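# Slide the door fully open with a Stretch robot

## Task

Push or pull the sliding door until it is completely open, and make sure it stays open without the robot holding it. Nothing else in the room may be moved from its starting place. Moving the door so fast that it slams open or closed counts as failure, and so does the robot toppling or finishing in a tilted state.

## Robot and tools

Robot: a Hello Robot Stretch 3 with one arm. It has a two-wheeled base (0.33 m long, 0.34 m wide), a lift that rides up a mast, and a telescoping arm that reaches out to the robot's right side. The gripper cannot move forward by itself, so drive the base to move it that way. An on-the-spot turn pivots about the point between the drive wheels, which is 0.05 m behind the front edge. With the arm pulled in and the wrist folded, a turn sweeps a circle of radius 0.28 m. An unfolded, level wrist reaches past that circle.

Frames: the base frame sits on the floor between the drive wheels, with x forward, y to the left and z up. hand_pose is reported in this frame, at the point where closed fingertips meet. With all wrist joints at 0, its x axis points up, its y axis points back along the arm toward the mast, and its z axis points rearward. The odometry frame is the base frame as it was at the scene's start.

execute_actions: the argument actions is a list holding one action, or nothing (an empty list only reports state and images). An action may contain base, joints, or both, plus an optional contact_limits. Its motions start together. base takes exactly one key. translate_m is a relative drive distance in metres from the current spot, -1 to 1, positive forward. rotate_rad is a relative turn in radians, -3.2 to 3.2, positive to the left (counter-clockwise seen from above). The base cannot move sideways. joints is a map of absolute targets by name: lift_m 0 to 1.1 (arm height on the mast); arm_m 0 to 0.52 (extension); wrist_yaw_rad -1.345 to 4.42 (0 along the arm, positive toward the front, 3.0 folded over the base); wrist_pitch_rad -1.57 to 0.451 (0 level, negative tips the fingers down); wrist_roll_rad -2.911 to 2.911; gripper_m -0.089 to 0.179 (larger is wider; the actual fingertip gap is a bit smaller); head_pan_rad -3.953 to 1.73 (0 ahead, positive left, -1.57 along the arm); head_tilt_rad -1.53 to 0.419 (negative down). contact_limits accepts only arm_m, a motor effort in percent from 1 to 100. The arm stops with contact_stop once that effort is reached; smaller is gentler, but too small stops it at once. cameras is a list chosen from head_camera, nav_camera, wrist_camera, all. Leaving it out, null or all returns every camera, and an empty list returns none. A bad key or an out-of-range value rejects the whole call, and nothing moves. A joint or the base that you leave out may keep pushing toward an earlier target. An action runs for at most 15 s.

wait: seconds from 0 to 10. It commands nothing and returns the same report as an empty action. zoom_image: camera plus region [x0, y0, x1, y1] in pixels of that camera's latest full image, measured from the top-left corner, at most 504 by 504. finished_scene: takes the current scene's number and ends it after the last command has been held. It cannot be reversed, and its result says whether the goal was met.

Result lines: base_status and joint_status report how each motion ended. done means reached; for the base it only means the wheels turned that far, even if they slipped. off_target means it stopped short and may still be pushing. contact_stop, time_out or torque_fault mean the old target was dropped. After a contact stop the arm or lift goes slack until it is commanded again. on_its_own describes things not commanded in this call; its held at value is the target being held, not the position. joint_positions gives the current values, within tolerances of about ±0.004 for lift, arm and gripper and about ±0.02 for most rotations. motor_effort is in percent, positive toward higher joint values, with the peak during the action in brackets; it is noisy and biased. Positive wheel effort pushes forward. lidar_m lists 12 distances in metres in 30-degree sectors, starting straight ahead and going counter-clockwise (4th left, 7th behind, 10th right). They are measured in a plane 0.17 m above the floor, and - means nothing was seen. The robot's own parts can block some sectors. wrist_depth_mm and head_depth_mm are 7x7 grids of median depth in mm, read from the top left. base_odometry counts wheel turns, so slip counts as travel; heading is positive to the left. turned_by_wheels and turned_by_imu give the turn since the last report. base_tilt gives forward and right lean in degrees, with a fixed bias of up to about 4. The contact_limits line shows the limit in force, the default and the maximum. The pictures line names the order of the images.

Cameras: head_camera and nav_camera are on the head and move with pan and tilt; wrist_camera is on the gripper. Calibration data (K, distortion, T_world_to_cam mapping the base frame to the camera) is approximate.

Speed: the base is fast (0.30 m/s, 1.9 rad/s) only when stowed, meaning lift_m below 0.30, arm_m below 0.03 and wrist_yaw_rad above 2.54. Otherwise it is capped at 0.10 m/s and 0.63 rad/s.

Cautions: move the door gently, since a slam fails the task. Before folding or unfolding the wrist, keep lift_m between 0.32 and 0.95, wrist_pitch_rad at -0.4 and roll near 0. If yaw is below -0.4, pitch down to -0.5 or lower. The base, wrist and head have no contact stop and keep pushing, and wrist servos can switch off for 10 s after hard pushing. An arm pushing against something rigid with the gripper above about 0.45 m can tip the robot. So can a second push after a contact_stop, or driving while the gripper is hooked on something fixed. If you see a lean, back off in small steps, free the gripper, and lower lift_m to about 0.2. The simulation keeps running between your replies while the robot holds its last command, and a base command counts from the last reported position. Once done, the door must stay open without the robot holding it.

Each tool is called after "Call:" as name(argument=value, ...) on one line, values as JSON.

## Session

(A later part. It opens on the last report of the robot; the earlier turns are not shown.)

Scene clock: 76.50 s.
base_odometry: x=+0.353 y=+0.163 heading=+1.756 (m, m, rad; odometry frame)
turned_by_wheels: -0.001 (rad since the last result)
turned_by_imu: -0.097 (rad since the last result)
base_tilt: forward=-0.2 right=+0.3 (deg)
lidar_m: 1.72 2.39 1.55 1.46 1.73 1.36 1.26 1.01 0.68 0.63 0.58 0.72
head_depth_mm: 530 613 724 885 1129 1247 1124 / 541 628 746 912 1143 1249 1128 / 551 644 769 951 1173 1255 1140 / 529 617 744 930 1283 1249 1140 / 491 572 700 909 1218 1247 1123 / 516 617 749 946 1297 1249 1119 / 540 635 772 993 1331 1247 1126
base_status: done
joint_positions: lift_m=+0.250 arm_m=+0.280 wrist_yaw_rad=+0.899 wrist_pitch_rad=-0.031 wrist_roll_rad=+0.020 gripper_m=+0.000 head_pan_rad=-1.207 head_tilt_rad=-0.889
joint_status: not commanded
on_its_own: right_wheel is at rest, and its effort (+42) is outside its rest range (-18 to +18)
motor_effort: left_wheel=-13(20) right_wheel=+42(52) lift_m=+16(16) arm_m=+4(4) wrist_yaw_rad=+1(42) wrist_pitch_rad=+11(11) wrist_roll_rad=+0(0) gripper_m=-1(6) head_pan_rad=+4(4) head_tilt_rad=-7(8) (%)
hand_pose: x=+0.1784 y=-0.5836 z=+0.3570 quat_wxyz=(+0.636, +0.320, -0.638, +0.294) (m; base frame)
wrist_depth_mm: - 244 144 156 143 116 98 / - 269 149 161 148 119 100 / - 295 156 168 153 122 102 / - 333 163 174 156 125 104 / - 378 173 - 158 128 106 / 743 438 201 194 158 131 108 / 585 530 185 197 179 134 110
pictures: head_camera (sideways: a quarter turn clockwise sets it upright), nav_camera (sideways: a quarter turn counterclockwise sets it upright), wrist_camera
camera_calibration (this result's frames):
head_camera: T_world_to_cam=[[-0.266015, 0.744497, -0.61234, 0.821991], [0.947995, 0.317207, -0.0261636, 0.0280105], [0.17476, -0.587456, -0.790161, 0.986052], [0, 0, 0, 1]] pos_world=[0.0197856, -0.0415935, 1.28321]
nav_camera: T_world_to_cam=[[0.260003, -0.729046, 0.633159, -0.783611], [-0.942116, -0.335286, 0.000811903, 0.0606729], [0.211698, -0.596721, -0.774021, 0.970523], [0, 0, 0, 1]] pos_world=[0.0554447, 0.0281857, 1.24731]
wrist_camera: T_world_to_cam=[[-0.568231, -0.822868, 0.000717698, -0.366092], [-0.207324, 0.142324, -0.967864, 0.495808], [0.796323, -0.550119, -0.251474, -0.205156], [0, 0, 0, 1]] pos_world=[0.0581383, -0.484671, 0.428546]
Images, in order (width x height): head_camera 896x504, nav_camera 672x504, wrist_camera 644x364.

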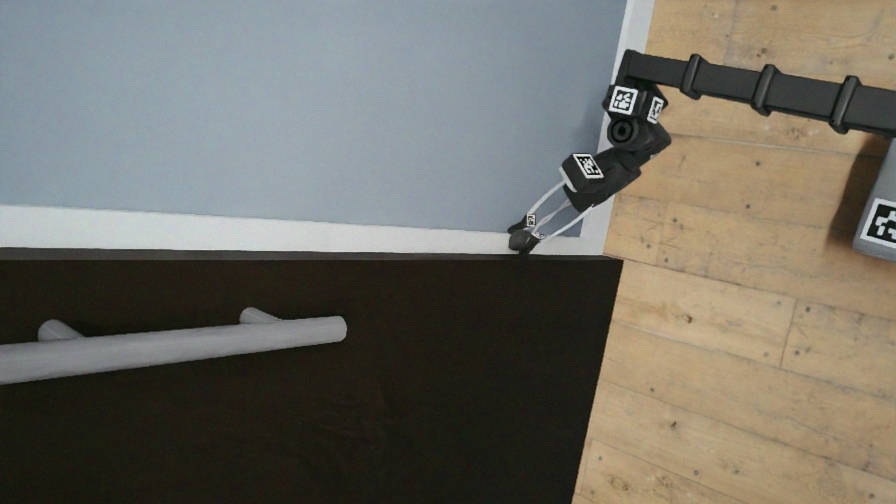

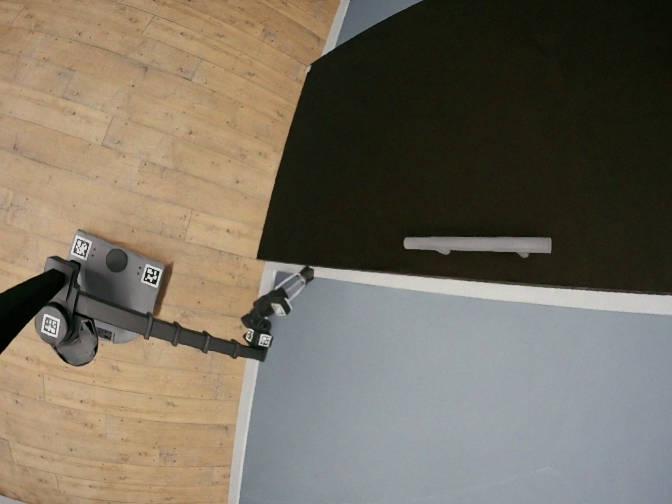

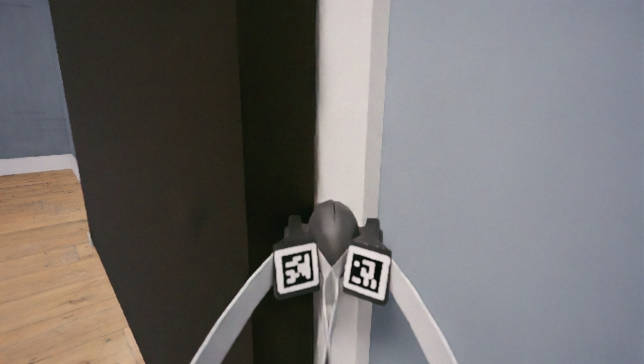

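Call:
execute_actions(actions=[{"base":{"translate_m":-0.03},"joints":{"arm_m":0.0}}], cameras=[])

Call:
execute_actions(actions=[{"base":{"rotate_rad":0.75}}], cameras=[])

Call:
execute_actions(actions=[{"base":{"translate_m":-0.37}}], cameras=[])

Call:
execute_actions(actions=[{"base":{"rotate_rad":0.35},"joints":{"wrist_yaw_rad":0.0,"arm_m":0.1,"head_pan_rad":-1.57}}])

Scene clock: 90.27 s.
base_odometry: x=+0.358 y=+0.133 heading=+1.756 (m, m, rad; odometry frame)
turned_by_wheels: +0.000 (rad since the last result)
turned_by_imu: -0.001 (rad since the last result)
base_tilt: forward=-0.2 right=+0.3 (deg)
lidar_m: 1.74 2.41 1.56 1.46 1.71 1.32 1.23 1.02 0.68 0.63 0.59 0.73
head_depth_mm: 534 615 729 889 1143 1257 1122 / 545 632 751 919 1193 1246 1150 / 558 647 770 953 1251 1255 1156 / 562 651 777 961 1288 1256 1108 / 517 605 720 919 1230 1248 1119 / 491 581 751 957 1299 1242 1116 / 540 640 780 995 1334 1239 1112
base_status: done
joint_positions: lift_m=+0.250 arm_m=+0.000 wrist_yaw_rad=+0.901 wrist_pitch_rad=-0.024 wrist_roll_rad=+0.020 gripper_m=+0.000 head_pan_rad=-1.207 head_tilt_rad=-0.889
joint_status: all done
motor_effort: left_wheel=+1(14) right_wheel=-1(32) lift_m=+16(15) arm_m=-2(3) wrist_yaw_rad=+0(2) wrist_pitch_rad=+8(10) wrist_roll_rad=+0(0) gripper_m=-2(2) head_pan_rad=+4(3) head_tilt_rad=-7(7) (%)
hand_pose: x=+0.1789 y=-0.3041 z=+0.3587 quat_wxyz=(+0.634, +0.319, -0.639, +0.297) (m; base frame)
wrist_depth_mm: - - 711 499 375 327 305 / - - 747 516 390 338 308 / - - 780 534 398 346 315 / - - 821 550 406 361 321 / - - 887 - 410 373 325 / 738 755 762 599 402 396 332 / 591 587 584 572 467 410 339
pictures: none
No camera images: the call's "cameras" was empty. Leave "cameras" out to get every camera's image.

Scene clock: 92.40 s.
base_odometry: x=+0.358 y=+0.133 heading=+2.506 (m, m, rad; odometry frame)
turned_by_wheels: +0.750 (rad since the last result)
turned_by_imu: +0.750 (rad since the last result)
base_tilt: forward=-0.1 right=+0.3 (deg)
lidar_m: 1.57 1.46 1.89 1.57 1.25 1.23 0.81 0.64 0.59 0.61 0.92 2.53
head_depth_mm: 627 697 783 891 1030 1223 1126 / 697 786 895 1038 1231 1254 1135 / 786 897 1043 1245 1383 1253 1153 / 898 1053 1253 1520 1408 1245 1108 / 1053 1258 1573 1604 1409 1251 1120 / 1425 1785 1864 1598 1409 1239 1120 / 1794 2130 1856 1618 1407 1245 1121
base_status: done
joint_positions: lift_m=+0.250 arm_m=+0.000 wrist_yaw_rad=+0.901 wrist_pitch_rad=-0.024 wrist_roll_rad=+0.020 gripper_m=+0.000 head_pan_rad=-1.207 head_tilt_rad=-0.889
joint_status: not commanded
motor_effort: left_wheel=-1(5) right_wheel=+4(8) lift_m=+15(15) arm_m=-3(2) wrist_yaw_rad=-1(0) wrist_pitch_rad=+8(9) wrist_roll_rad=+0(0) gripper_m=-3(2) head_pan_rad=+4(4) head_tilt_rad=-7(8) (%)
hand_pose: x=+0.1789 y=-0.3041 z=+0.3588 quat_wxyz=(+0.634, +0.319, -0.639, +0.297) (m; base frame)
wrist_depth_mm: - - - - - 770 508 / - - - - - 778 504 / - - - - - 773 501 / - - - - - 782 502 / - - - - - 760 497 / 764 756 762 701 785 723 500 / 585 593 591 603 596 616 494
pictures: none
No camera images: the call's "cameras" was empty. Leave "cameras" out to get every camera's image.

Scene clock: 97.27 s.
base_odometry: x=+0.656 y=-0.087 heading=+2.506 (m, m, rad; odometry frame)
turned_by_wheels: +0.000 (rad since the last result)
turned_by_imu: -0.002 (rad since the last result)
base_tilt: forward=-0.1 right=+0.3 (deg)
lidar_m: 1.93 1.75 1.78 1.19 0.95 0.93 0.53 0.42 0.41 0.44 0.58 2.82
head_depth_mm: 449 498 558 634 737 880 1061 / 496 559 640 741 878 1094 1139 / 518 605 720 874 1100 1229 1154 / 527 623 752 937 1270 1255 1107 / 536 691 931 1242 1394 1246 1121 / 753 943 1245 1577 1401 1247 1118 / 947 1261 1794 1605 1401 1235 1113
base_status: done
joint_positions: lift_m=+0.250 arm_m=+0.000 wrist_yaw_rad=+0.901 wrist_pitch_rad=-0.024 wrist_roll_rad=+0.020 gripper_m=+0.000 head_pan_rad=-1.207 head_tilt_rad=-0.889
joint_status: not commanded
motor_effort: left_wheel=-1(7) right_wheel=+3(4) lift_m=+16(16) arm_m=-3(2) wrist_yaw_rad=+0(0) wrist_pitch_rad=+8(8) wrist_roll_rad=-1(0) gripper_m=-1(3) head_pan_rad=+3(5) head_tilt_rad=-7(7) (%)
hand_pose: x=+0.1789 y=-0.3041 z=+0.3588 quat_wxyz=(+0.634, +0.319, -0.639, +0.297) (m; base frame)
wrist_depth_mm: - - - - 792 377 265 / - - - - 765 370 276 / - - - - 774 374 286 / - - - - 772 372 296 / - - - - 654 372 303 / 752 769 772 714 585 365 304 / 588 587 595 595 581 361 301
pictures: none
No camera images: the call's "cameras" was empty. Leave "cameras" out to get every camera's image.

Scene clock: 99.23 s.
base_odometry: x=+0.656 y=-0.087 heading=+2.856 (m, m, rad; odometry frame)
turned_by_wheels: +0.350 (rad since the last result)
turned_by_imu: +0.350 (rad since the last result)
base_tilt: forward=-0.1 right=+0.3 (deg)
lidar_m: 1.76 2.11 1.41 0.98 0.94 0.62 0.44 0.41 0.42 0.55 1.11 2.79
head_depth_mm: 448 497 559 635 739 875 1057 / 494 559 636 741 879 1095 1131 / 521 608 719 878 1100 1250 - / 526 621 750 937 1274 1245 1142 / 533 671 924 1221 1387 1243 1119 / 747 932 1230 1545 1406 1240 1120 / 932 1243 1738 1594 1406 1245 1115
base_status: done
joint_positions: lift_m=+0.250 arm_m=+0.100 wrist_yaw_rad=+0.002 wrist_pitch_rad=-0.024 wrist_roll_rad=+0.020 gripper_m=+0.000 head_pan_rad=-1.563 head_tilt_rad=-0.889
joint_status: all done
motor_effort: left_wheel=-1(5) right_wheel=+3(9) lift_m=+16(16) arm_m=+4(5) wrist_yaw_rad=-1(4) wrist_pitch_rad=+8(8) wrist_roll_rad=+0(1) gripper_m=-2(3) head_pan_rad=-3(30) head_tilt_rad=-8(8) (%)
hand_pose: x=-0.0210 y=-0.5002 z=+0.3588 quat_wxyz=(+0.700, +0.009, -0.714, -0.008) (m; base frame)
wrist_depth_mm: - - 467 251 223 191 154 / - - 496 259 230 195 156 / - - 537 269 237 198 158 / - - 577 278 248 202 160 / - - 624 - 254 205 163 / 739 758 692 301 256 209 165 / 576 585 541 310 285 214 168
pictures: head_camera (sideways: a quarter turn clockwise sets it upright), nav_camera (sideways: a quarter turn counterclockwise sets it upright), wrist_camera
camera_calibration (this result's frames):
head_camera: T_world_to_cam=[[0.0101394, 0.79057, -0.612287, 0.820238], [0.99911, -0.0330795, -0.0261663, 0.0277023], [-0.0409405, -0.611477, -0.790202, 0.987421], [0, 0, 0, 1]] pos_world=[0.00443116, -0.0437541, 1.28321]
nav_camera: T_world_to_cam=[[-0.0103888, -0.773994, 0.633108, -0.781894], [-0.9999, 0.0140863, 0.000813378, 0.0610235], [-0.00954767, -0.633036, -0.774063, 0.971928], [0, 0, 0, 1]] pos_world=[0.0621742, 0.00922434, 1.24731]
wrist_camera: T_world_to_cam=[[-0.997608, -0.0691086, 0.00120163, -0.0429673], [-0.0180615, 0.243864, -0.969641, 0.499765], [0.0667175, -0.967344, -0.244529, -0.22649], [0, 0, 0, 1]] pos_world=[-0.0187272, -0.343938, 0.429261]
Images, in order (width x height): head_camera 896x504, nav_camera 672x504, wrist_camera 644x364.

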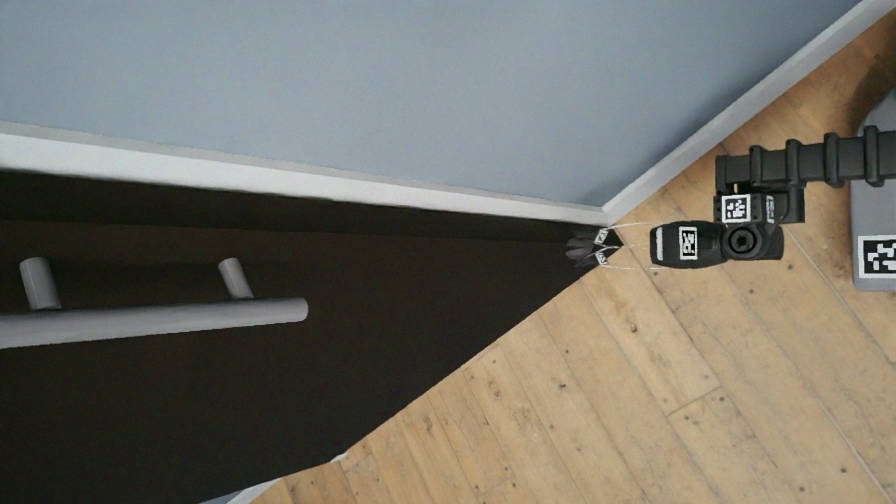

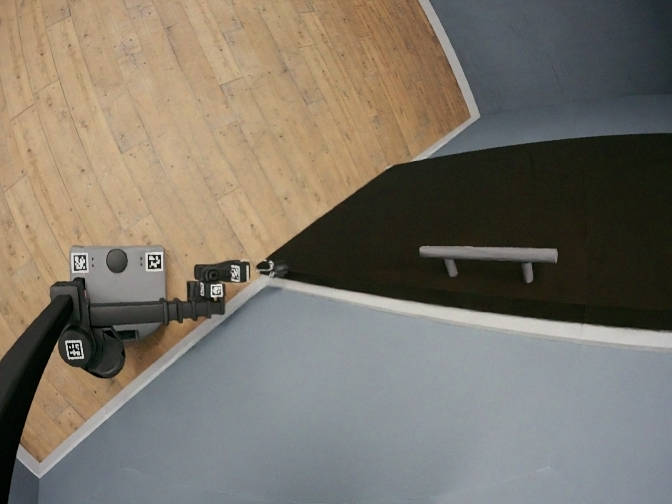

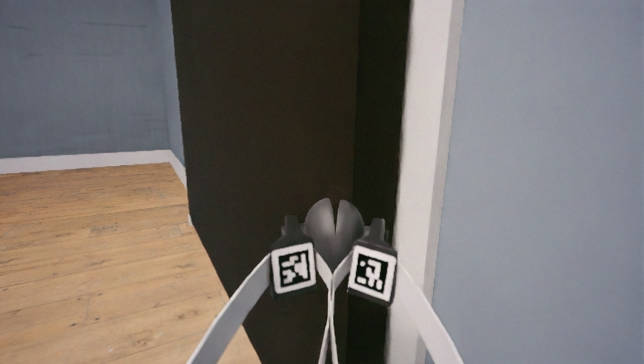

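Call:
execute_actions(actions=[{"base":{"translate_m":-0.025}}], cameras=[])

Call:
execute_actions(actions=[{"joints":{"arm_m":0.27},"contact_limits":{"arm_m":45}}])

Scene clock: 103.63 s.
base_odometry: x=+0.680 y=-0.094 heading=+2.855 (m, m, rad; odometry frame)
turned_by_wheels: +0.000 (rad since the last result)
turned_by_imu: -0.001 (rad since the last result)
base_tilt: forward=-0.1 right=+0.3 (deg)
lidar_m: 1.78 2.13 1.39 0.97 0.92 0.59 0.41 0.39 0.40 0.52 1.04 2.81
head_depth_mm: 424 471 529 600 701 831 1014 / 471 528 603 701 835 1037 1120 / 516 595 695 827 1040 1228 - / 515 603 728 921 1237 1255 1142 / 545 635 859 1142 1381 1241 1116 / 695 867 1152 1541 1398 1242 1121 / 877 1159 1729 1616 1404 1238 1117
base_status: done
joint_positions: lift_m=+0.250 arm_m=+0.100 wrist_yaw_rad=+0.001 wrist_pitch_rad=-0.024 wrist_roll_rad=+0.020 gripper_m=+0.000 head_pan_rad=-1.563 head_tilt_rad=-0.889
joint_status: not commanded
motor_effort: left_wheel=-1(8) right_wheel=+3(5) lift_m=+15(15) arm_m=+4(4) wrist_yaw_rad=-1(1) wrist_pitch_rad=+8(8) wrist_roll_rad=+0(0) gripper_m=-3(3) head_pan_rad=-3(4) head_tilt_rad=-8(7) (%)
hand_pose: x=-0.0211 y=-0.5002 z=+0.3588 quat_wxyz=(+0.700, +0.009, -0.714, -0.008) (m; base frame)
wrist_depth_mm: - - 394 224 217 171 138 / - - 416 235 224 174 140 / - - 455 244 230 177 141 / - - 480 254 238 181 144 / - - 529 - 239 184 146 / 741 764 685 275 232 187 148 / 580 595 532 297 270 191 150
pictures: none
No camera images: the call's "cameras" was empty. Leave "cameras" out to get every camera's image.

Scene clock: 107.17 s.
base_odometry: x=+0.680 y=-0.094 heading=+2.856 (m, m, rad; odometry frame)
turned_by_wheels: +0.000 (rad since the last result)
turned_by_imu: +0.029 (rad since the last result)
base_tilt: forward=-0.2 right=+0.3 (deg)
lidar_m: 1.78 2.13 1.35 0.96 0.92 0.57 0.41 0.39 0.40 0.54 1.15 2.11
head_depth_mm: 435 483 543 616 712 846 1021 / 489 548 623 723 858 1059 1124 / 537 618 717 861 1044 1207 - / 2795 2239 1879 1598 1374 1254 1145 / 2557 867 1025 1334 1396 1240 1125 / 733 897 1265 1572 1404 1239 1118 / 963 1304 1780 1595 1399 1236 1116
base_status: not commanded
joint_positions: lift_m=+0.250 arm_m=+0.270 wrist_yaw_rad=+0.000 wrist_pitch_rad=-0.022 wrist_roll_rad=+0.020 gripper_m=+0.000 head_pan_rad=-1.566 head_tilt_rad=-0.895
joint_status: all done
motor_effort: left_wheel=+1(26) right_wheel=+1(38) lift_m=+17(18) arm_m=+3(44) wrist_yaw_rad=+0(42) wrist_pitch_rad=+8(32) wrist_roll_rad=+0(0) gripper_m=-3(4) head_pan_rad=-1(3) head_tilt_rad=-2(8) (%)
contact_limits: arm_m 42 (drawing in: default 18, maximum 30; extending or still: default 26, maximum 42)
hand_pose: x=-0.0214 y=-0.6703 z=+0.3593 quat_wxyz=(+0.700, +0.008, -0.714, -0.008) (m; base frame)
wrist_depth_mm: - - 254 - - 84 67 / - - 261 - - 86 68 / - - 276 - - 87 69 / - - 284 - - 89 70 / - - 298 - - 90 71 / 752 777 319 730 115 92 72 / 593 593 375 592 570 93 73
pictures: head_camera (sideways: a quarter turn clockwise sets it upright), nav_camera (sideways: a quarter turn counterclockwise sets it upright), wrist_camera
camera_calibration (this result's frames):
head_camera: T_world_to_cam=[[0.012313, 0.794188, -0.607547, 0.814049], [0.999014, -0.0356926, -0.0264109, 0.028021], [-0.0426602, -0.606623, -0.793844, 0.992167], [0, 0, 0, 1]] pos_world=[0.00430925, -0.0436367, 1.28294]
nav_camera: T_world_to_cam=[[-0.0125158, -0.777736, 0.628467, -0.775834], [-0.999858, 0.0168537, 0.000944787, 0.0608522], [-0.0113268, -0.628365, -0.777836, 0.976844], [0, 0, 0, 1]] pos_world=[0.0621979, 0.0093952, 1.24735]
wrist_camera: T_world_to_cam=[[-0.997699, -0.0677777, 0.00165821, -0.0543383], [-0.0180385, 0.241794, -0.97016, 0.540484], [0.0653542, -0.967958, -0.24246, -0.392084], [0, 0, 0, 1]] pos_world=[-0.0188394, -0.51389, 0.429381]
Images, in order (width x height): head_camera 896x504, nav_camera 672x504, wrist_camera 644x364.

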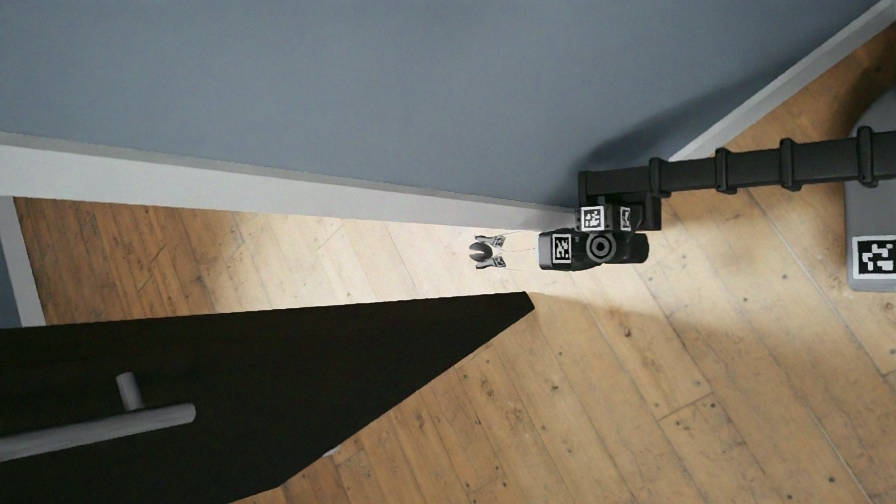

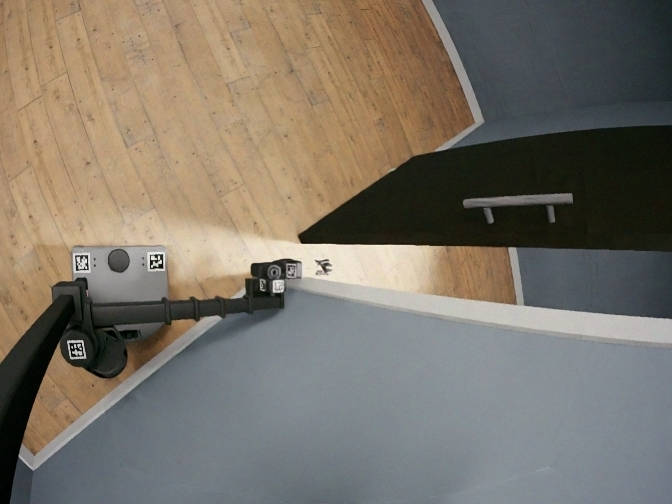

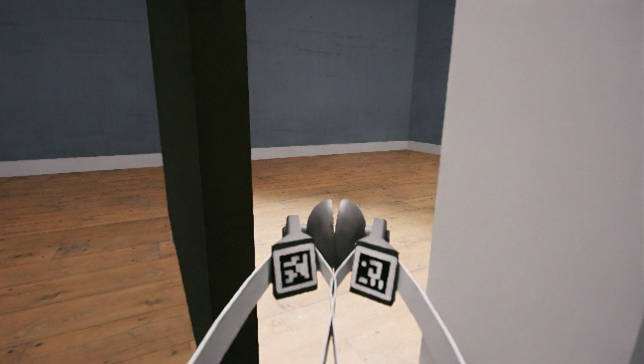

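Call:
execute_actions(actions=[{"joints":{"arm_m":0.0,"wrist_yaw_rad":0.9,"head_pan_rad":-1.1}}], cameras=[])

Call:
execute_actions(actions=[{"base":{"rotate_rad":-1.03}}], cameras=[])

Call:
execute_actions(actions=[{"base":{"translate_m":0.44}}])

Scene clock: 114.23 s.
base_odometry: x=+0.680 y=-0.094 heading=+2.856 (m, m, rad; odometry frame)
turned_by_wheels: +0.000 (rad since the last result)
turned_by_imu: -0.001 (rad since the last result)
base_tilt: forward=-0.1 right=+0.3 (deg)
lidar_m: 1.78 2.13 1.35 0.96 0.92 0.57 0.41 0.39 0.40 0.54 1.15 2.11
head_depth_mm: 706 785 1798 1619 1027 1067 1071 / 932 950 1042 1248 1405 1236 1144 / 1340 1454 1582 1542 1402 1252 1159 / 2521 2234 1891 1610 1401 1243 1128 / 2583 2256 1867 1597 1405 1243 1121 / 2579 2242 1850 1590 1403 1244 1119 / 2539 2231 1862 1606 1409 1232 1113
base_status: not commanded
joint_positions: lift_m=+0.250 arm_m=+0.000 wrist_yaw_rad=+0.900 wrist_pitch_rad=-0.022 wrist_roll_rad=+0.020 gripper_m=+0.000 head_pan_rad=-1.107 head_tilt_rad=-0.895
joint_status: all done
motor_effort: left_wheel=+1(1) right_wheel=+0(0) lift_m=+17(18) arm_m=-3(2) wrist_yaw_rad=+1(2) wrist_pitch_rad=+8(8) wrist_roll_rad=+0(0) gripper_m=-3(3) head_pan_rad=+4(32) head_tilt_rad=-3(3) (%)
hand_pose: x=+0.1788 y=-0.3043 z=+0.3593 quat_wxyz=(+0.634, +0.318, -0.639, +0.297) (m; base frame)
wrist_depth_mm: - - - - - - 681 / - - - - - - 657 / - - - - - - 632 / - - - - - - 612 / - - - - - - 591 / 766 760 772 736 781 775 560 / 579 593 601 605 599 602 549
pictures: none
No camera images: the call's "cameras" was empty. Leave "cameras" out to get every camera's image.

Scene clock: 116.80 s.
base_odometry: x=+0.680 y=-0.094 heading=+1.826 (m, m, rad; odometry frame)
turned_by_wheels: -1.030 (rad since the last result)
turned_by_imu: -1.031 (rad since the last result)
base_tilt: forward=-0.2 right=+0.3 (deg)
lidar_m: 1.20 1.96 1.79 2.13 1.32 0.96 0.92 0.56 0.41 0.39 0.40 0.55
head_depth_mm: 321 368 429 517 648 865 1098 / 334 385 454 551 700 965 1140 / 348 404 480 590 766 1093 1154 / 364 425 509 637 845 1181 1115 / 381 448 545 688 941 1224 1121 / 399 473 581 751 1063 1245 1120 / 420 501 625 813 1374 1237 1114
base_status: done
joint_positions: lift_m=+0.250 arm_m=+0.000 wrist_yaw_rad=+0.900 wrist_pitch_rad=-0.022 wrist_roll_rad=+0.020 gripper_m=+0.000 head_pan_rad=-1.107 head_tilt_rad=-0.895
joint_status: not commanded
motor_effort: left_wheel=+2(7) right_wheel=-3(6) lift_m=+17(17) arm_m=-3(2) wrist_yaw_rad=+0(1) wrist_pitch_rad=+7(8) wrist_roll_rad=+0(0) gripper_m=-3(3) head_pan_rad=+3(4) head_tilt_rad=-4(3) (%)
hand_pose: x=+0.1788 y=-0.3043 z=+0.3593 quat_wxyz=(+0.634, +0.318, -0.639, +0.297) (m; base frame)
wrist_depth_mm: - 698 419 284 206 162 134 / - 790 440 294 212 166 136 / - 955 - 304 218 168 138 / - - 638 314 223 171 140 / - 986 657 - 221 176 142 / 753 759 665 341 218 179 145 / 583 603 550 363 251 183 147
pictures: none
No camera images: the call's "cameras" was empty. Leave "cameras" out to get every camera's image.

Scene clock: 122.37 s.
base_odometry: x=+0.569 y=+0.332 heading=+1.826 (m, m, rad; odometry frame)
turned_by_wheels: +0.000 (rad since the last result)
turned_by_imu: +0.001 (rad since the last result)
base_tilt: forward=-0.2 right=+0.3 (deg)
lidar_m: 1.19 2.45 1.67 1.69 1.95 1.41 1.36 0.56 0.40 0.37 0.41 0.45
head_depth_mm: 322 352 407 501 636 852 1089 / 2442 2276 1800 539 675 949 1138 / 2535 2248 1855 1602 1371 1138 1160 / 2608 2243 1871 1603 1405 1244 1121 / 2650 2251 1875 1595 1328 1205 1124 / 2729 435 493 606 849 1212 1119 / 341 401 498 608 979 1249 1119
base_status: done
joint_positions: lift_m=+0.250 arm_m=+0.000 wrist_yaw_rad=+0.900 wrist_pitch_rad=-0.022 wrist_roll_rad=+0.020 gripper_m=+0.000 head_pan_rad=-1.107 head_tilt_rad=-0.895
joint_status: not commanded
motor_effort: left_wheel=+2(8) right_wheel=-2(3) lift_m=+17(17) arm_m=-3(3) wrist_yaw_rad=+1(0) wrist_pitch_rad=+8(7) wrist_roll_rad=+0(0) gripper_m=-3(4) head_pan_rad=+3(4) head_tilt_rad=-4(3) (%)
hand_pose: x=+0.1788 y=-0.3043 z=+0.3593 quat_wxyz=(+0.634, +0.318, -0.639, +0.297) (m; base frame)
wrist_depth_mm: - 681 275 237 - - - / - 793 289 247 - - - / - 903 305 255 - - - / - - 321 266 - - - / - 969 347 - - - - / 766 762 412 706 777 778 796 / 582 585 366 427 602 613 616
pictures: head_camera (sideways: a quarter turn clockwise sets it upright), nav_camera (sideways: a quarter turn counterclockwise sets it upright), wrist_camera
camera_calibration (this result's frames):
head_camera: T_world_to_cam=[[-0.340677, 0.717513, -0.607547, 0.816202], [0.911512, 0.410425, -0.0264109, 0.0285548], [0.230403, -0.562784, -0.793844, 0.990501], [0, 0, 0, 1]] pos_world=[0.0238195, -0.0399173, 1.28294]
nav_camera: T_world_to_cam=[[0.333209, -0.702852, 0.628467, -0.777943], [-0.903925, -0.42769, 0.000944785, 0.060267], [0.268125, -0.568402, -0.777836, 0.975139], [0, 0, 0, 1]] pos_world=[0.0522359, 0.0332673, 1.24735]
wrist_camera: T_world_to_cam=[[-0.567541, -0.823343, 0.00165824, -0.136665], [-0.200542, 0.136282, -0.97016, 0.456125], [0.798549, -0.550938, -0.24246, -0.055101], [0, 0, 0, 1]] pos_world=[0.0579097, -0.205041, 0.429381]
Images, in order (width x height): head_camera 896x504, nav_camera 672x504, wrist_camera 644x364.

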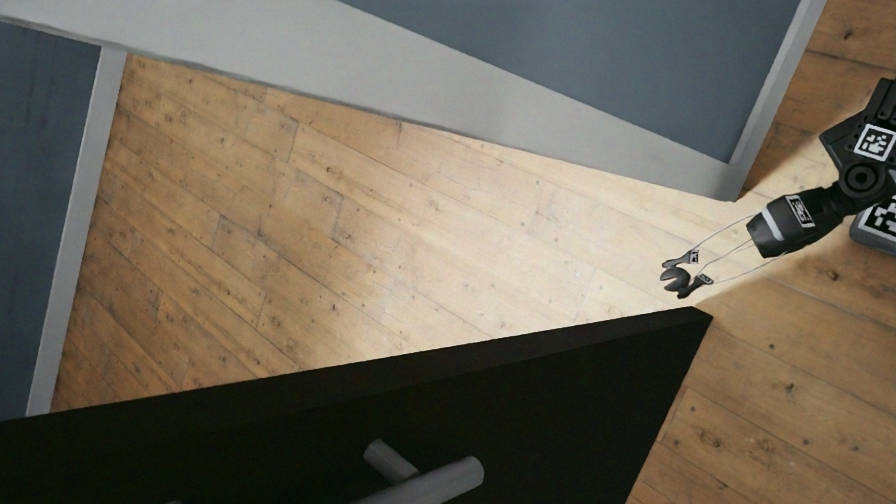

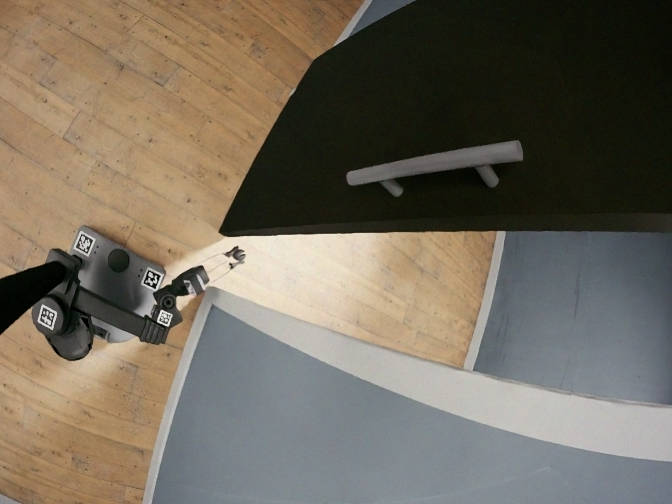

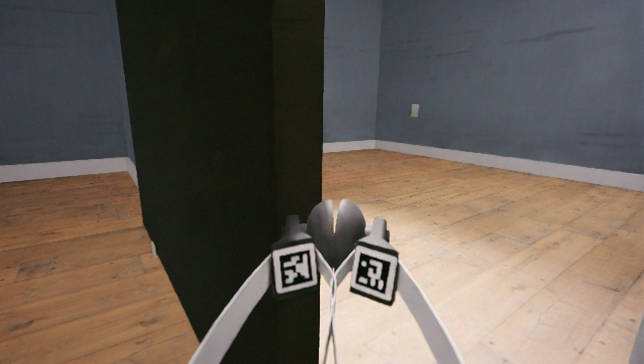

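Call:
execute_actions(actions=[{"base":{"translate_m":0.3},"joints":{"arm_m":0.035,"head_pan_rad":-0.5,"head_tilt_rad":0.35}}])

Scene clock: 131.27 s.
base_odometry: x=+0.493 y=+0.622 heading=+1.826 (m, m, rad; odometry frame)
turned_by_wheels: +0.000 (rad since the last result)
turned_by_imu: -0.039 (rad since the last result)
base_tilt: forward=-0.2 right=+0.4 (deg)
lidar_m: 1.00 2.16 1.53 1.69 2.16 1.74 1.65 0.56 0.43 2.62 0.34 0.41
head_depth_mm: 402 389 376 364 352 340 330 / 460 443 425 409 394 381 368 / 536 513 490 468 450 432 416 / 643 608 576 549 523 499 478 / 818 752 704 661 622 592 558 / 1221 991 896 829 772 719 678 / 1285 1568 1458 1117 1013 933 858
base_status: done
joint_positions: lift_m=+0.250 arm_m=+0.035 wrist_yaw_rad=+0.755 wrist_pitch_rad=-0.024 wrist_roll_rad=+0.020 gripper_m=+0.000 head_pan_rad=-0.506 head_tilt_rad=+0.334
joint_status: all done
on_its_own: wrist_yaw_rad is held at +0.768, not at your +0.900, by its stall guard, which is not easing now
motor_effort: left_wheel=-1(9) right_wheel=+6(45) lift_m=+17(18) arm_m=-1(6) wrist_yaw_rad=+12(58) wrist_pitch_rad=+8(12) wrist_roll_rad=+0(0) gripper_m=-3(8) head_pan_rad=+3(38) head_tilt_rad=+11(62) (%)
hand_pose: x=+0.1537 y=-0.3664 z=+0.3588 quat_wxyz=(+0.654, +0.271, -0.660, +0.250) (m; base frame)
wrist_depth_mm: 241 125 111 - - - - / 299 135 114 - - - - / 376 145 118 - - - - / 486 157 122 - - - - / 608 174 126 - - - - / 667 191 130 730 792 784 813 / 574 215 144 591 609 604 609
pictures: head_camera (sideways: a quarter turn clockwise sets it upright), nav_camera (sideways: a quarter turn counterclockwise sets it upright), wrist_camera
camera_calibration (this result's frames):
head_camera: T_world_to_cam=[[0.275588, -0.134087, -0.951878, 1.26215], [0.518074, 0.854824, 0.0295777, -0.041939], [0.809722, -0.501295, 0.305046, -0.443218], [0, 0, 0, 1]] pos_world=[0.0327769, -0.0170943, 1.33786]
nav_camera: T_world_to_cam=[[-0.297707, 0.146216, 0.943394, -1.18554], [-0.492024, -0.870343, -0.0203746, 0.0855277], [0.818097, -0.470238, 0.331049, -0.471451], [0, 0, 0, 1]] pos_world=[0.0748321, 0.026088, 1.27624]
wrist_camera: T_world_to_cam=[[-0.680483, -0.732762, 0.00169545, -0.15147], [-0.180198, 0.165098, -0.969676, 0.466313], [0.710261, -0.660154, -0.244389, -0.0951172], [0, 0, 0, 1]] pos_world=[0.048514, -0.250771, 0.429184]
Images, in order (width x height): head_camera 896x504, nav_camera 672x504, wrist_camera 644x364.

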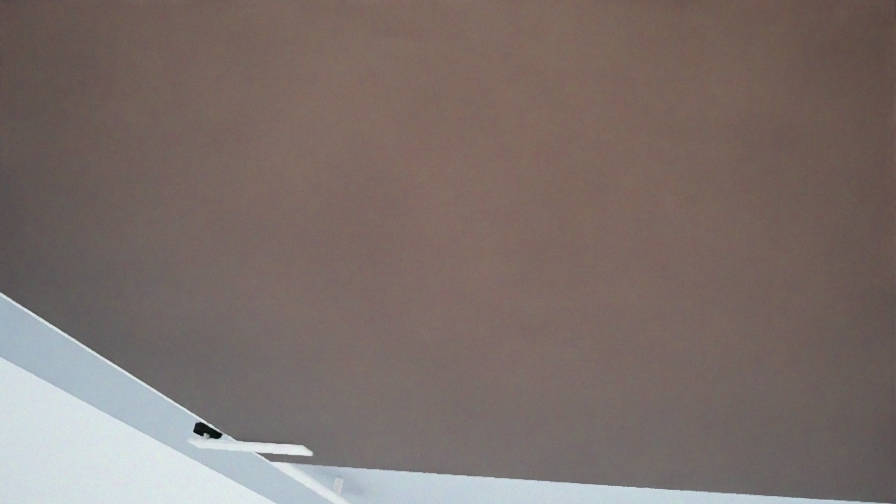

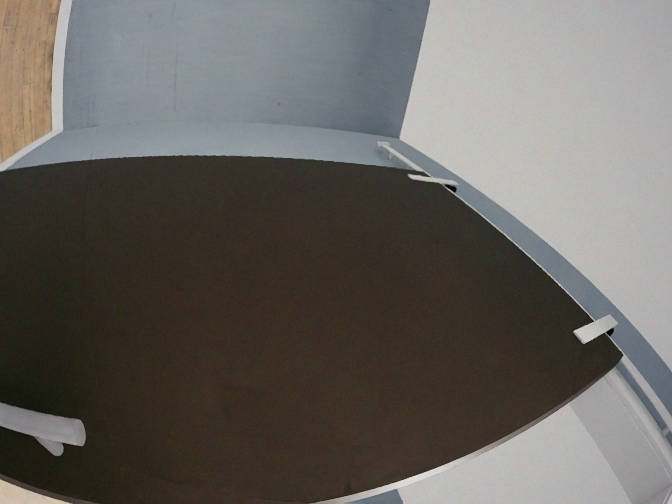

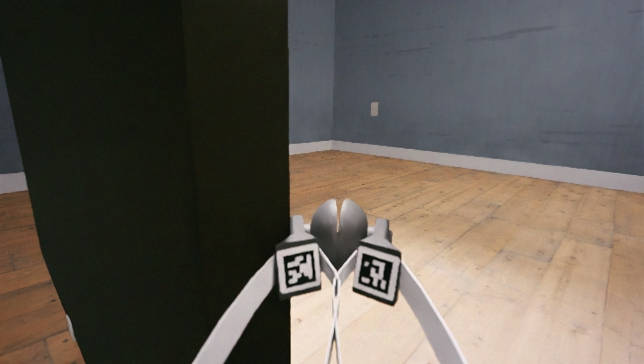

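Call:
execute_actions(actions=[{"base":{"rotate_rad":0.06},"joints":{"arm_m":0.12,"wrist_yaw_rad":0.2}}], cameras=[])

Call:
execute_actions(actions=[{"base":{"translate_m":0.4},"joints":{"head_pan_rad":-0.4}}])

Scene clock: 136.97 s.
base_odometry: x=+0.493 y=+0.622 heading=+1.885 (m, m, rad; odometry frame)
turned_by_wheels: +0.060 (rad since the last result)
turned_by_imu: +0.059 (rad since the last result)
base_tilt: forward=-0.1 right=+0.3 (deg)
lidar_m: 1.52 2.20 1.53 1.69 2.15 1.71 1.41 0.53 0.43 2.61 0.34 0.44
head_depth_mm: 423 410 398 386 374 363 352 / 490 471 455 439 425 411 397 / 581 553 531 510 491 474 455 / 708 676 641 609 581 556 532 / 1127 859 803 755 714 676 641 / 1292 1382 1078 994 924 860 806 / 1284 1630 1924 1791 1612 1460 1338
base_status: done
joint_positions: lift_m=+0.250 arm_m=+0.120 wrist_yaw_rad=+0.201 wrist_pitch_rad=-0.024 wrist_roll_rad=+0.020 gripper_m=+0.000 head_pan_rad=-0.506 head_tilt_rad=+0.334
joint_status: all done
motor_effort: left_wheel=-1(4) right_wheel=+4(10) lift_m=+17(18) arm_m=+4(4) wrist_yaw_rad=-1(12) wrist_pitch_rad=+8(8) wrist_roll_rad=+0(0) gripper_m=-3(4) head_pan_rad=+4(4) head_tilt_rad=+11(9) (%)
hand_pose: x=+0.0297 y=-0.5151 z=+0.3588 quat_wxyz=(+0.698, +0.080, -0.709, +0.062) (m; base frame)
wrist_depth_mm: - - - - - - - / - - - - - - - / - - - - - - - / - - - - - - - / - - - - - - - / 762 734 767 729 760 792 788 / 576 596 588 611 606 615 612
pictures: none
No camera images: the call's "cameras" was empty. Leave "cameras" out to get every camera's image.

Scene clock: 142.13 s.
base_odometry: x=+0.370 y=+1.003 heading=+1.886 (m, m, rad; odometry frame)
turned_by_wheels: +0.000 (rad since the last result)
turned_by_imu: -0.043 (rad since the last result)
base_tilt: forward=-0.1 right=+0.3 (deg)
lidar_m: 1.05 1.77 1.56 1.41 1.76 2.14 1.63 0.72 2.45 0.30 0.31 0.42
head_depth_mm: 434 422 409 399 388 378 368 / 509 490 476 461 446 433 419 / 612 587 566 545 524 505 488 / 769 733 696 665 635 608 584 / 1224 969 904 854 806 766 724 / 1283 1583 1575 1466 1361 1261 1181 / 1293 1633 1793 1698 1612 1539 1464
base_status: done
joint_positions: lift_m=+0.250 arm_m=+0.120 wrist_yaw_rad=+0.198 wrist_pitch_rad=-0.024 wrist_roll_rad=+0.020 gripper_m=+0.000 head_pan_rad=-0.407 head_tilt_rad=+0.334
joint_status: all done
motor_effort: left_wheel=+1(14) right_wheel=-1(50) lift_m=+17(18) arm_m=+3(4) wrist_yaw_rad=+1(41) wrist_pitch_rad=+8(8) wrist_roll_rad=+0(0) gripper_m=-3(3) head_pan_rad=+4(15) head_tilt_rad=+10(10) (%)
hand_pose: x=+0.0290 y=-0.5153 z=+0.3587 quat_wxyz=(+0.698, +0.079, -0.709, +0.061) (m; base frame)
wrist_depth_mm: - - - - - - - / - - - - - - - / - - - - - - - / - - - - - - - / - - - - - - - / 767 764 765 718 788 786 774 / 596 592 593 597 597 608 598
pictures: head_camera (sideways: a quarter turn clockwise sets it upright), nav_camera (sideways: a quarter turn counterclockwise sets it upright), wrist_camera
camera_calibration (this result's frames):
head_camera: T_world_to_cam=[[0.287615, -0.106047, -0.951857, 1.26205], [0.430509, 0.902101, 0.0295803, -0.0414083], [0.855534, -0.418291, 0.305112, -0.443583], [0, 0, 0, 1]] pos_world=[0.0343422, -0.0143561, 1.33786]
nav_camera: T_world_to_cam=[[-0.31083, 0.115916, 0.943371, -1.18543], [-0.403046, -0.914953, -0.0203752, 0.0849857], [0.860778, -0.386555, 0.331114, -0.471796], [0, 0, 0, 1]] pos_world=[0.0718992, 0.0327921, 1.27625]
wrist_camera: T_world_to_cam=[[-0.964816, -0.262919, 0.00179237, -0.0951719], [-0.0659963, 0.235573, -0.969613, 0.501345], [0.254507, -0.935617, -0.244636, -0.233498], [0, 0, 0, 1]] pos_world=[0.000690439, -0.36159, 0.429159]
Images, in order (width x height): head_camera 896x504, nav_camera 672x504, wrist_camera 644x364.

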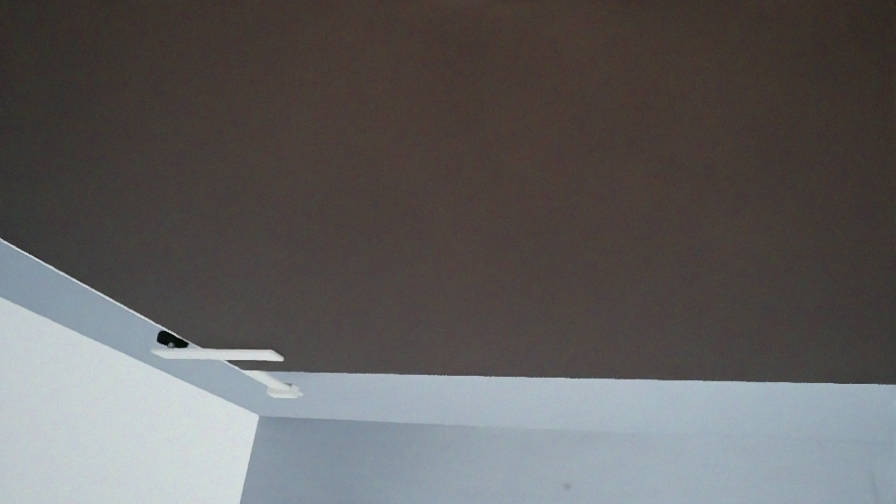

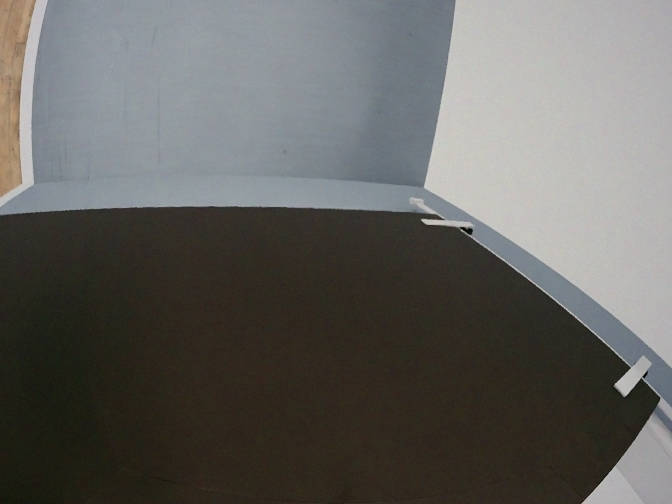

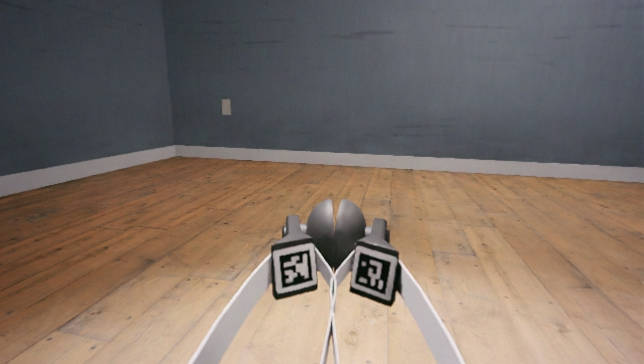

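Call:
execute_actions(actions=[{"base":{"translate_m":0.18}}], cameras=["head_camera"])

Call:
execute_actions(actions=[{"base":{"translate_m":0.05}}], cameras=["head_camera","wrist_camera"])

Scene clock: 148.80 s.
base_odometry: x=+0.314 y=+1.174 heading=+1.886 (m, m, rad; odometry frame)
turned_by_wheels: +0.000 (rad since the last result)
turned_by_imu: -0.026 (rad since the last result)
base_tilt: forward=-0.2 right=+0.3 (deg)
lidar_m: 0.93 1.58 1.89 1.40 2.22 2.35 1.78 0.88 2.54 0.29 0.30 0.39
head_depth_mm: 410 397 386 375 364 354 344 / 476 461 444 431 416 404 391 / 570 546 526 505 486 468 451 / 708 671 640 610 583 556 535 / 1165 871 817 771 728 689 654 / 1292 1481 1403 1045 970 901 843 / 1288 1638 1613 1511 1451 1366 1302
base_status: done
joint_positions: lift_m=+0.250 arm_m=+0.120 wrist_yaw_rad=+0.198 wrist_pitch_rad=-0.024 wrist_roll_rad=+0.020 gripper_m=+0.000 head_pan_rad=-0.407 head_tilt_rad=+0.334
joint_status: not commanded
motor_effort: left_wheel=+1(9) right_wheel=+1(48) lift_m=+17(17) arm_m=+3(3) wrist_yaw_rad=+2(33) wrist_pitch_rad=+8(8) wrist_roll_rad=+0(0) gripper_m=-3(2) head_pan_rad=+4(3) head_tilt_rad=+10(10) (%)
hand_pose: x=+0.0290 y=-0.5153 z=+0.3587 quat_wxyz=(+0.698, +0.079, -0.709, +0.060) (m; base frame)
wrist_depth_mm: - - - - - - - / - - - - - - - / - - - - - - - / 149 - - - - - - / 150 - - - - - - / 146 773 758 718 798 793 776 / 148 590 593 593 603 601 597
pictures: head_camera (sideways: a quarter turn clockwise sets it upright)
camera_calibration (this result's frames):
head_camera: T_world_to_cam=[[0.287615, -0.106046, -0.951857, 1.26205], [0.430507, 0.902102, 0.0295803, -0.0414083], [0.855536, -0.418289, 0.305112, -0.443583], [0, 0, 0, 1]] pos_world=[0.0343422, -0.014356, 1.33786]
Images, in order (width x height): head_camera 896x504.

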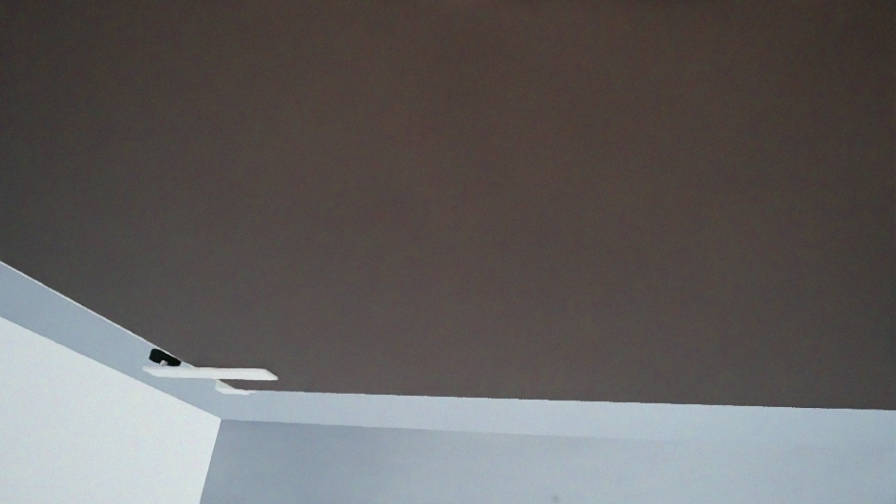

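Scene clock: 150.37 s.
base_odometry: x=+0.299 y=+1.222 heading=+1.886 (m, m, rad; odometry frame)
turned_by_wheels: +0.000 (rad since the last result)
turned_by_imu: -0.009 (rad since the last result)
base_tilt: forward=-0.1 right=+0.3 (deg)
lidar_m: 0.90 1.52 1.87 1.39 2.21 2.40 1.85 0.92 2.58 0.29 0.29 0.38
head_depth_mm: 401 388 378 367 357 346 337 / 465 450 435 420 407 394 381 / 556 533 511 492 474 456 440 / 689 654 622 592 566 542 519 / 1122 845 791 743 703 666 633 / 1290 1466 1085 999 924 866 812 / 1288 1588 1565 1483 1392 1322 1254
base_status: done
joint_positions: lift_m=+0.250 arm_m=+0.120 wrist_yaw_rad=+0.198 wrist_pitch_rad=-0.024 wrist_roll_rad=+0.020 gripper_m=+0.000 head_pan_rad=-0.407 head_tilt_rad=+0.334
joint_status: not commanded
motor_effort: left_wheel=+2(13) right_wheel=-1(50) lift_m=+17(17) arm_m=+2(3) wrist_yaw_rad=+2(35) wrist_pitch_rad=+8(8) wrist_roll_rad=+0(0) gripper_m=-3(2) head_pan_rad=+4(4) head_tilt_rad=+10(9) (%)
hand_pose: x=+0.0289 y=-0.5155 z=+0.3589 quat_wxyz=(+0.698, +0.079, -0.709, +0.061) (m; base frame)
wrist_depth_mm: 96 - - - - - - / 97 127 - - - - - / 98 129 - - - - - / 99 124 - - - - - / 100 125 - - - - - / 101 127 760 725 798 797 797 / 102 129 599 593 601 609 603
pictures: head_camera (sideways: a quarter turn clockwise sets it upright), wrist_camera
camera_calibration (this result's frames):
head_camera: T_world_to_cam=[[0.287615, -0.106045, -0.951857, 1.26205], [0.430506, 0.902103, 0.0295803, -0.0414083], [0.855536, -0.418288, 0.305112, -0.443583], [0, 0, 0, 1]] pos_world=[0.0343422, -0.014356, 1.33786]
wrist_camera: T_world_to_cam=[[-0.964825, -0.262886, 0.00182875, -0.0952187], [-0.0658854, 0.235062, -0.969745, 0.5013], [0.254502, -0.935755, -0.244114, -0.233884], [0, 0, 0, 1]] pos_world=[0.000682998, -0.361726, 0.429213]
Images, in order (width x height): head_camera 896x504, wrist_camera 644x364.

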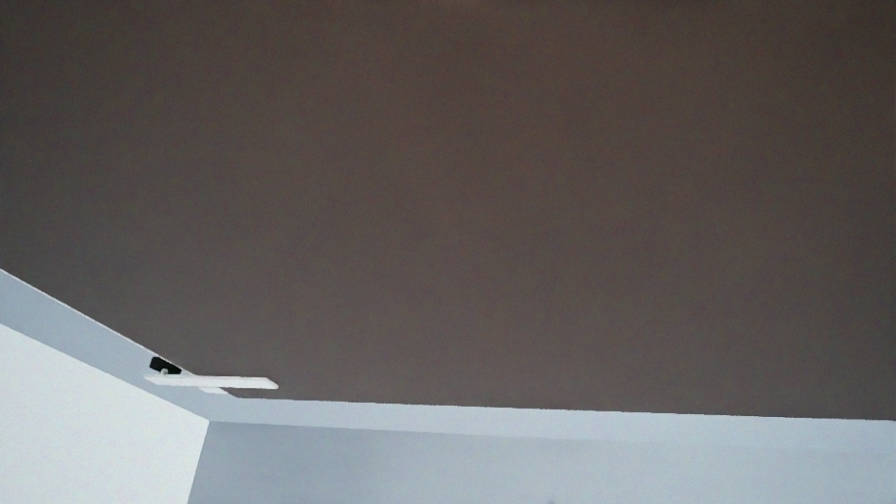

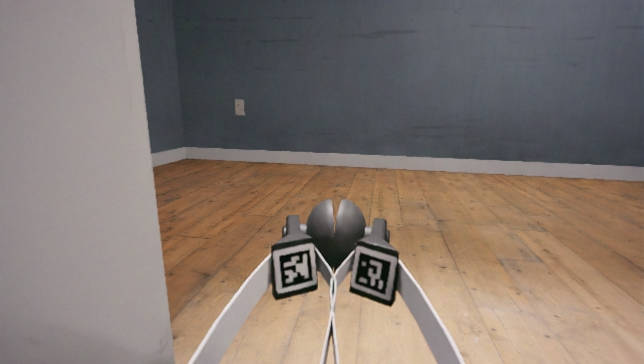

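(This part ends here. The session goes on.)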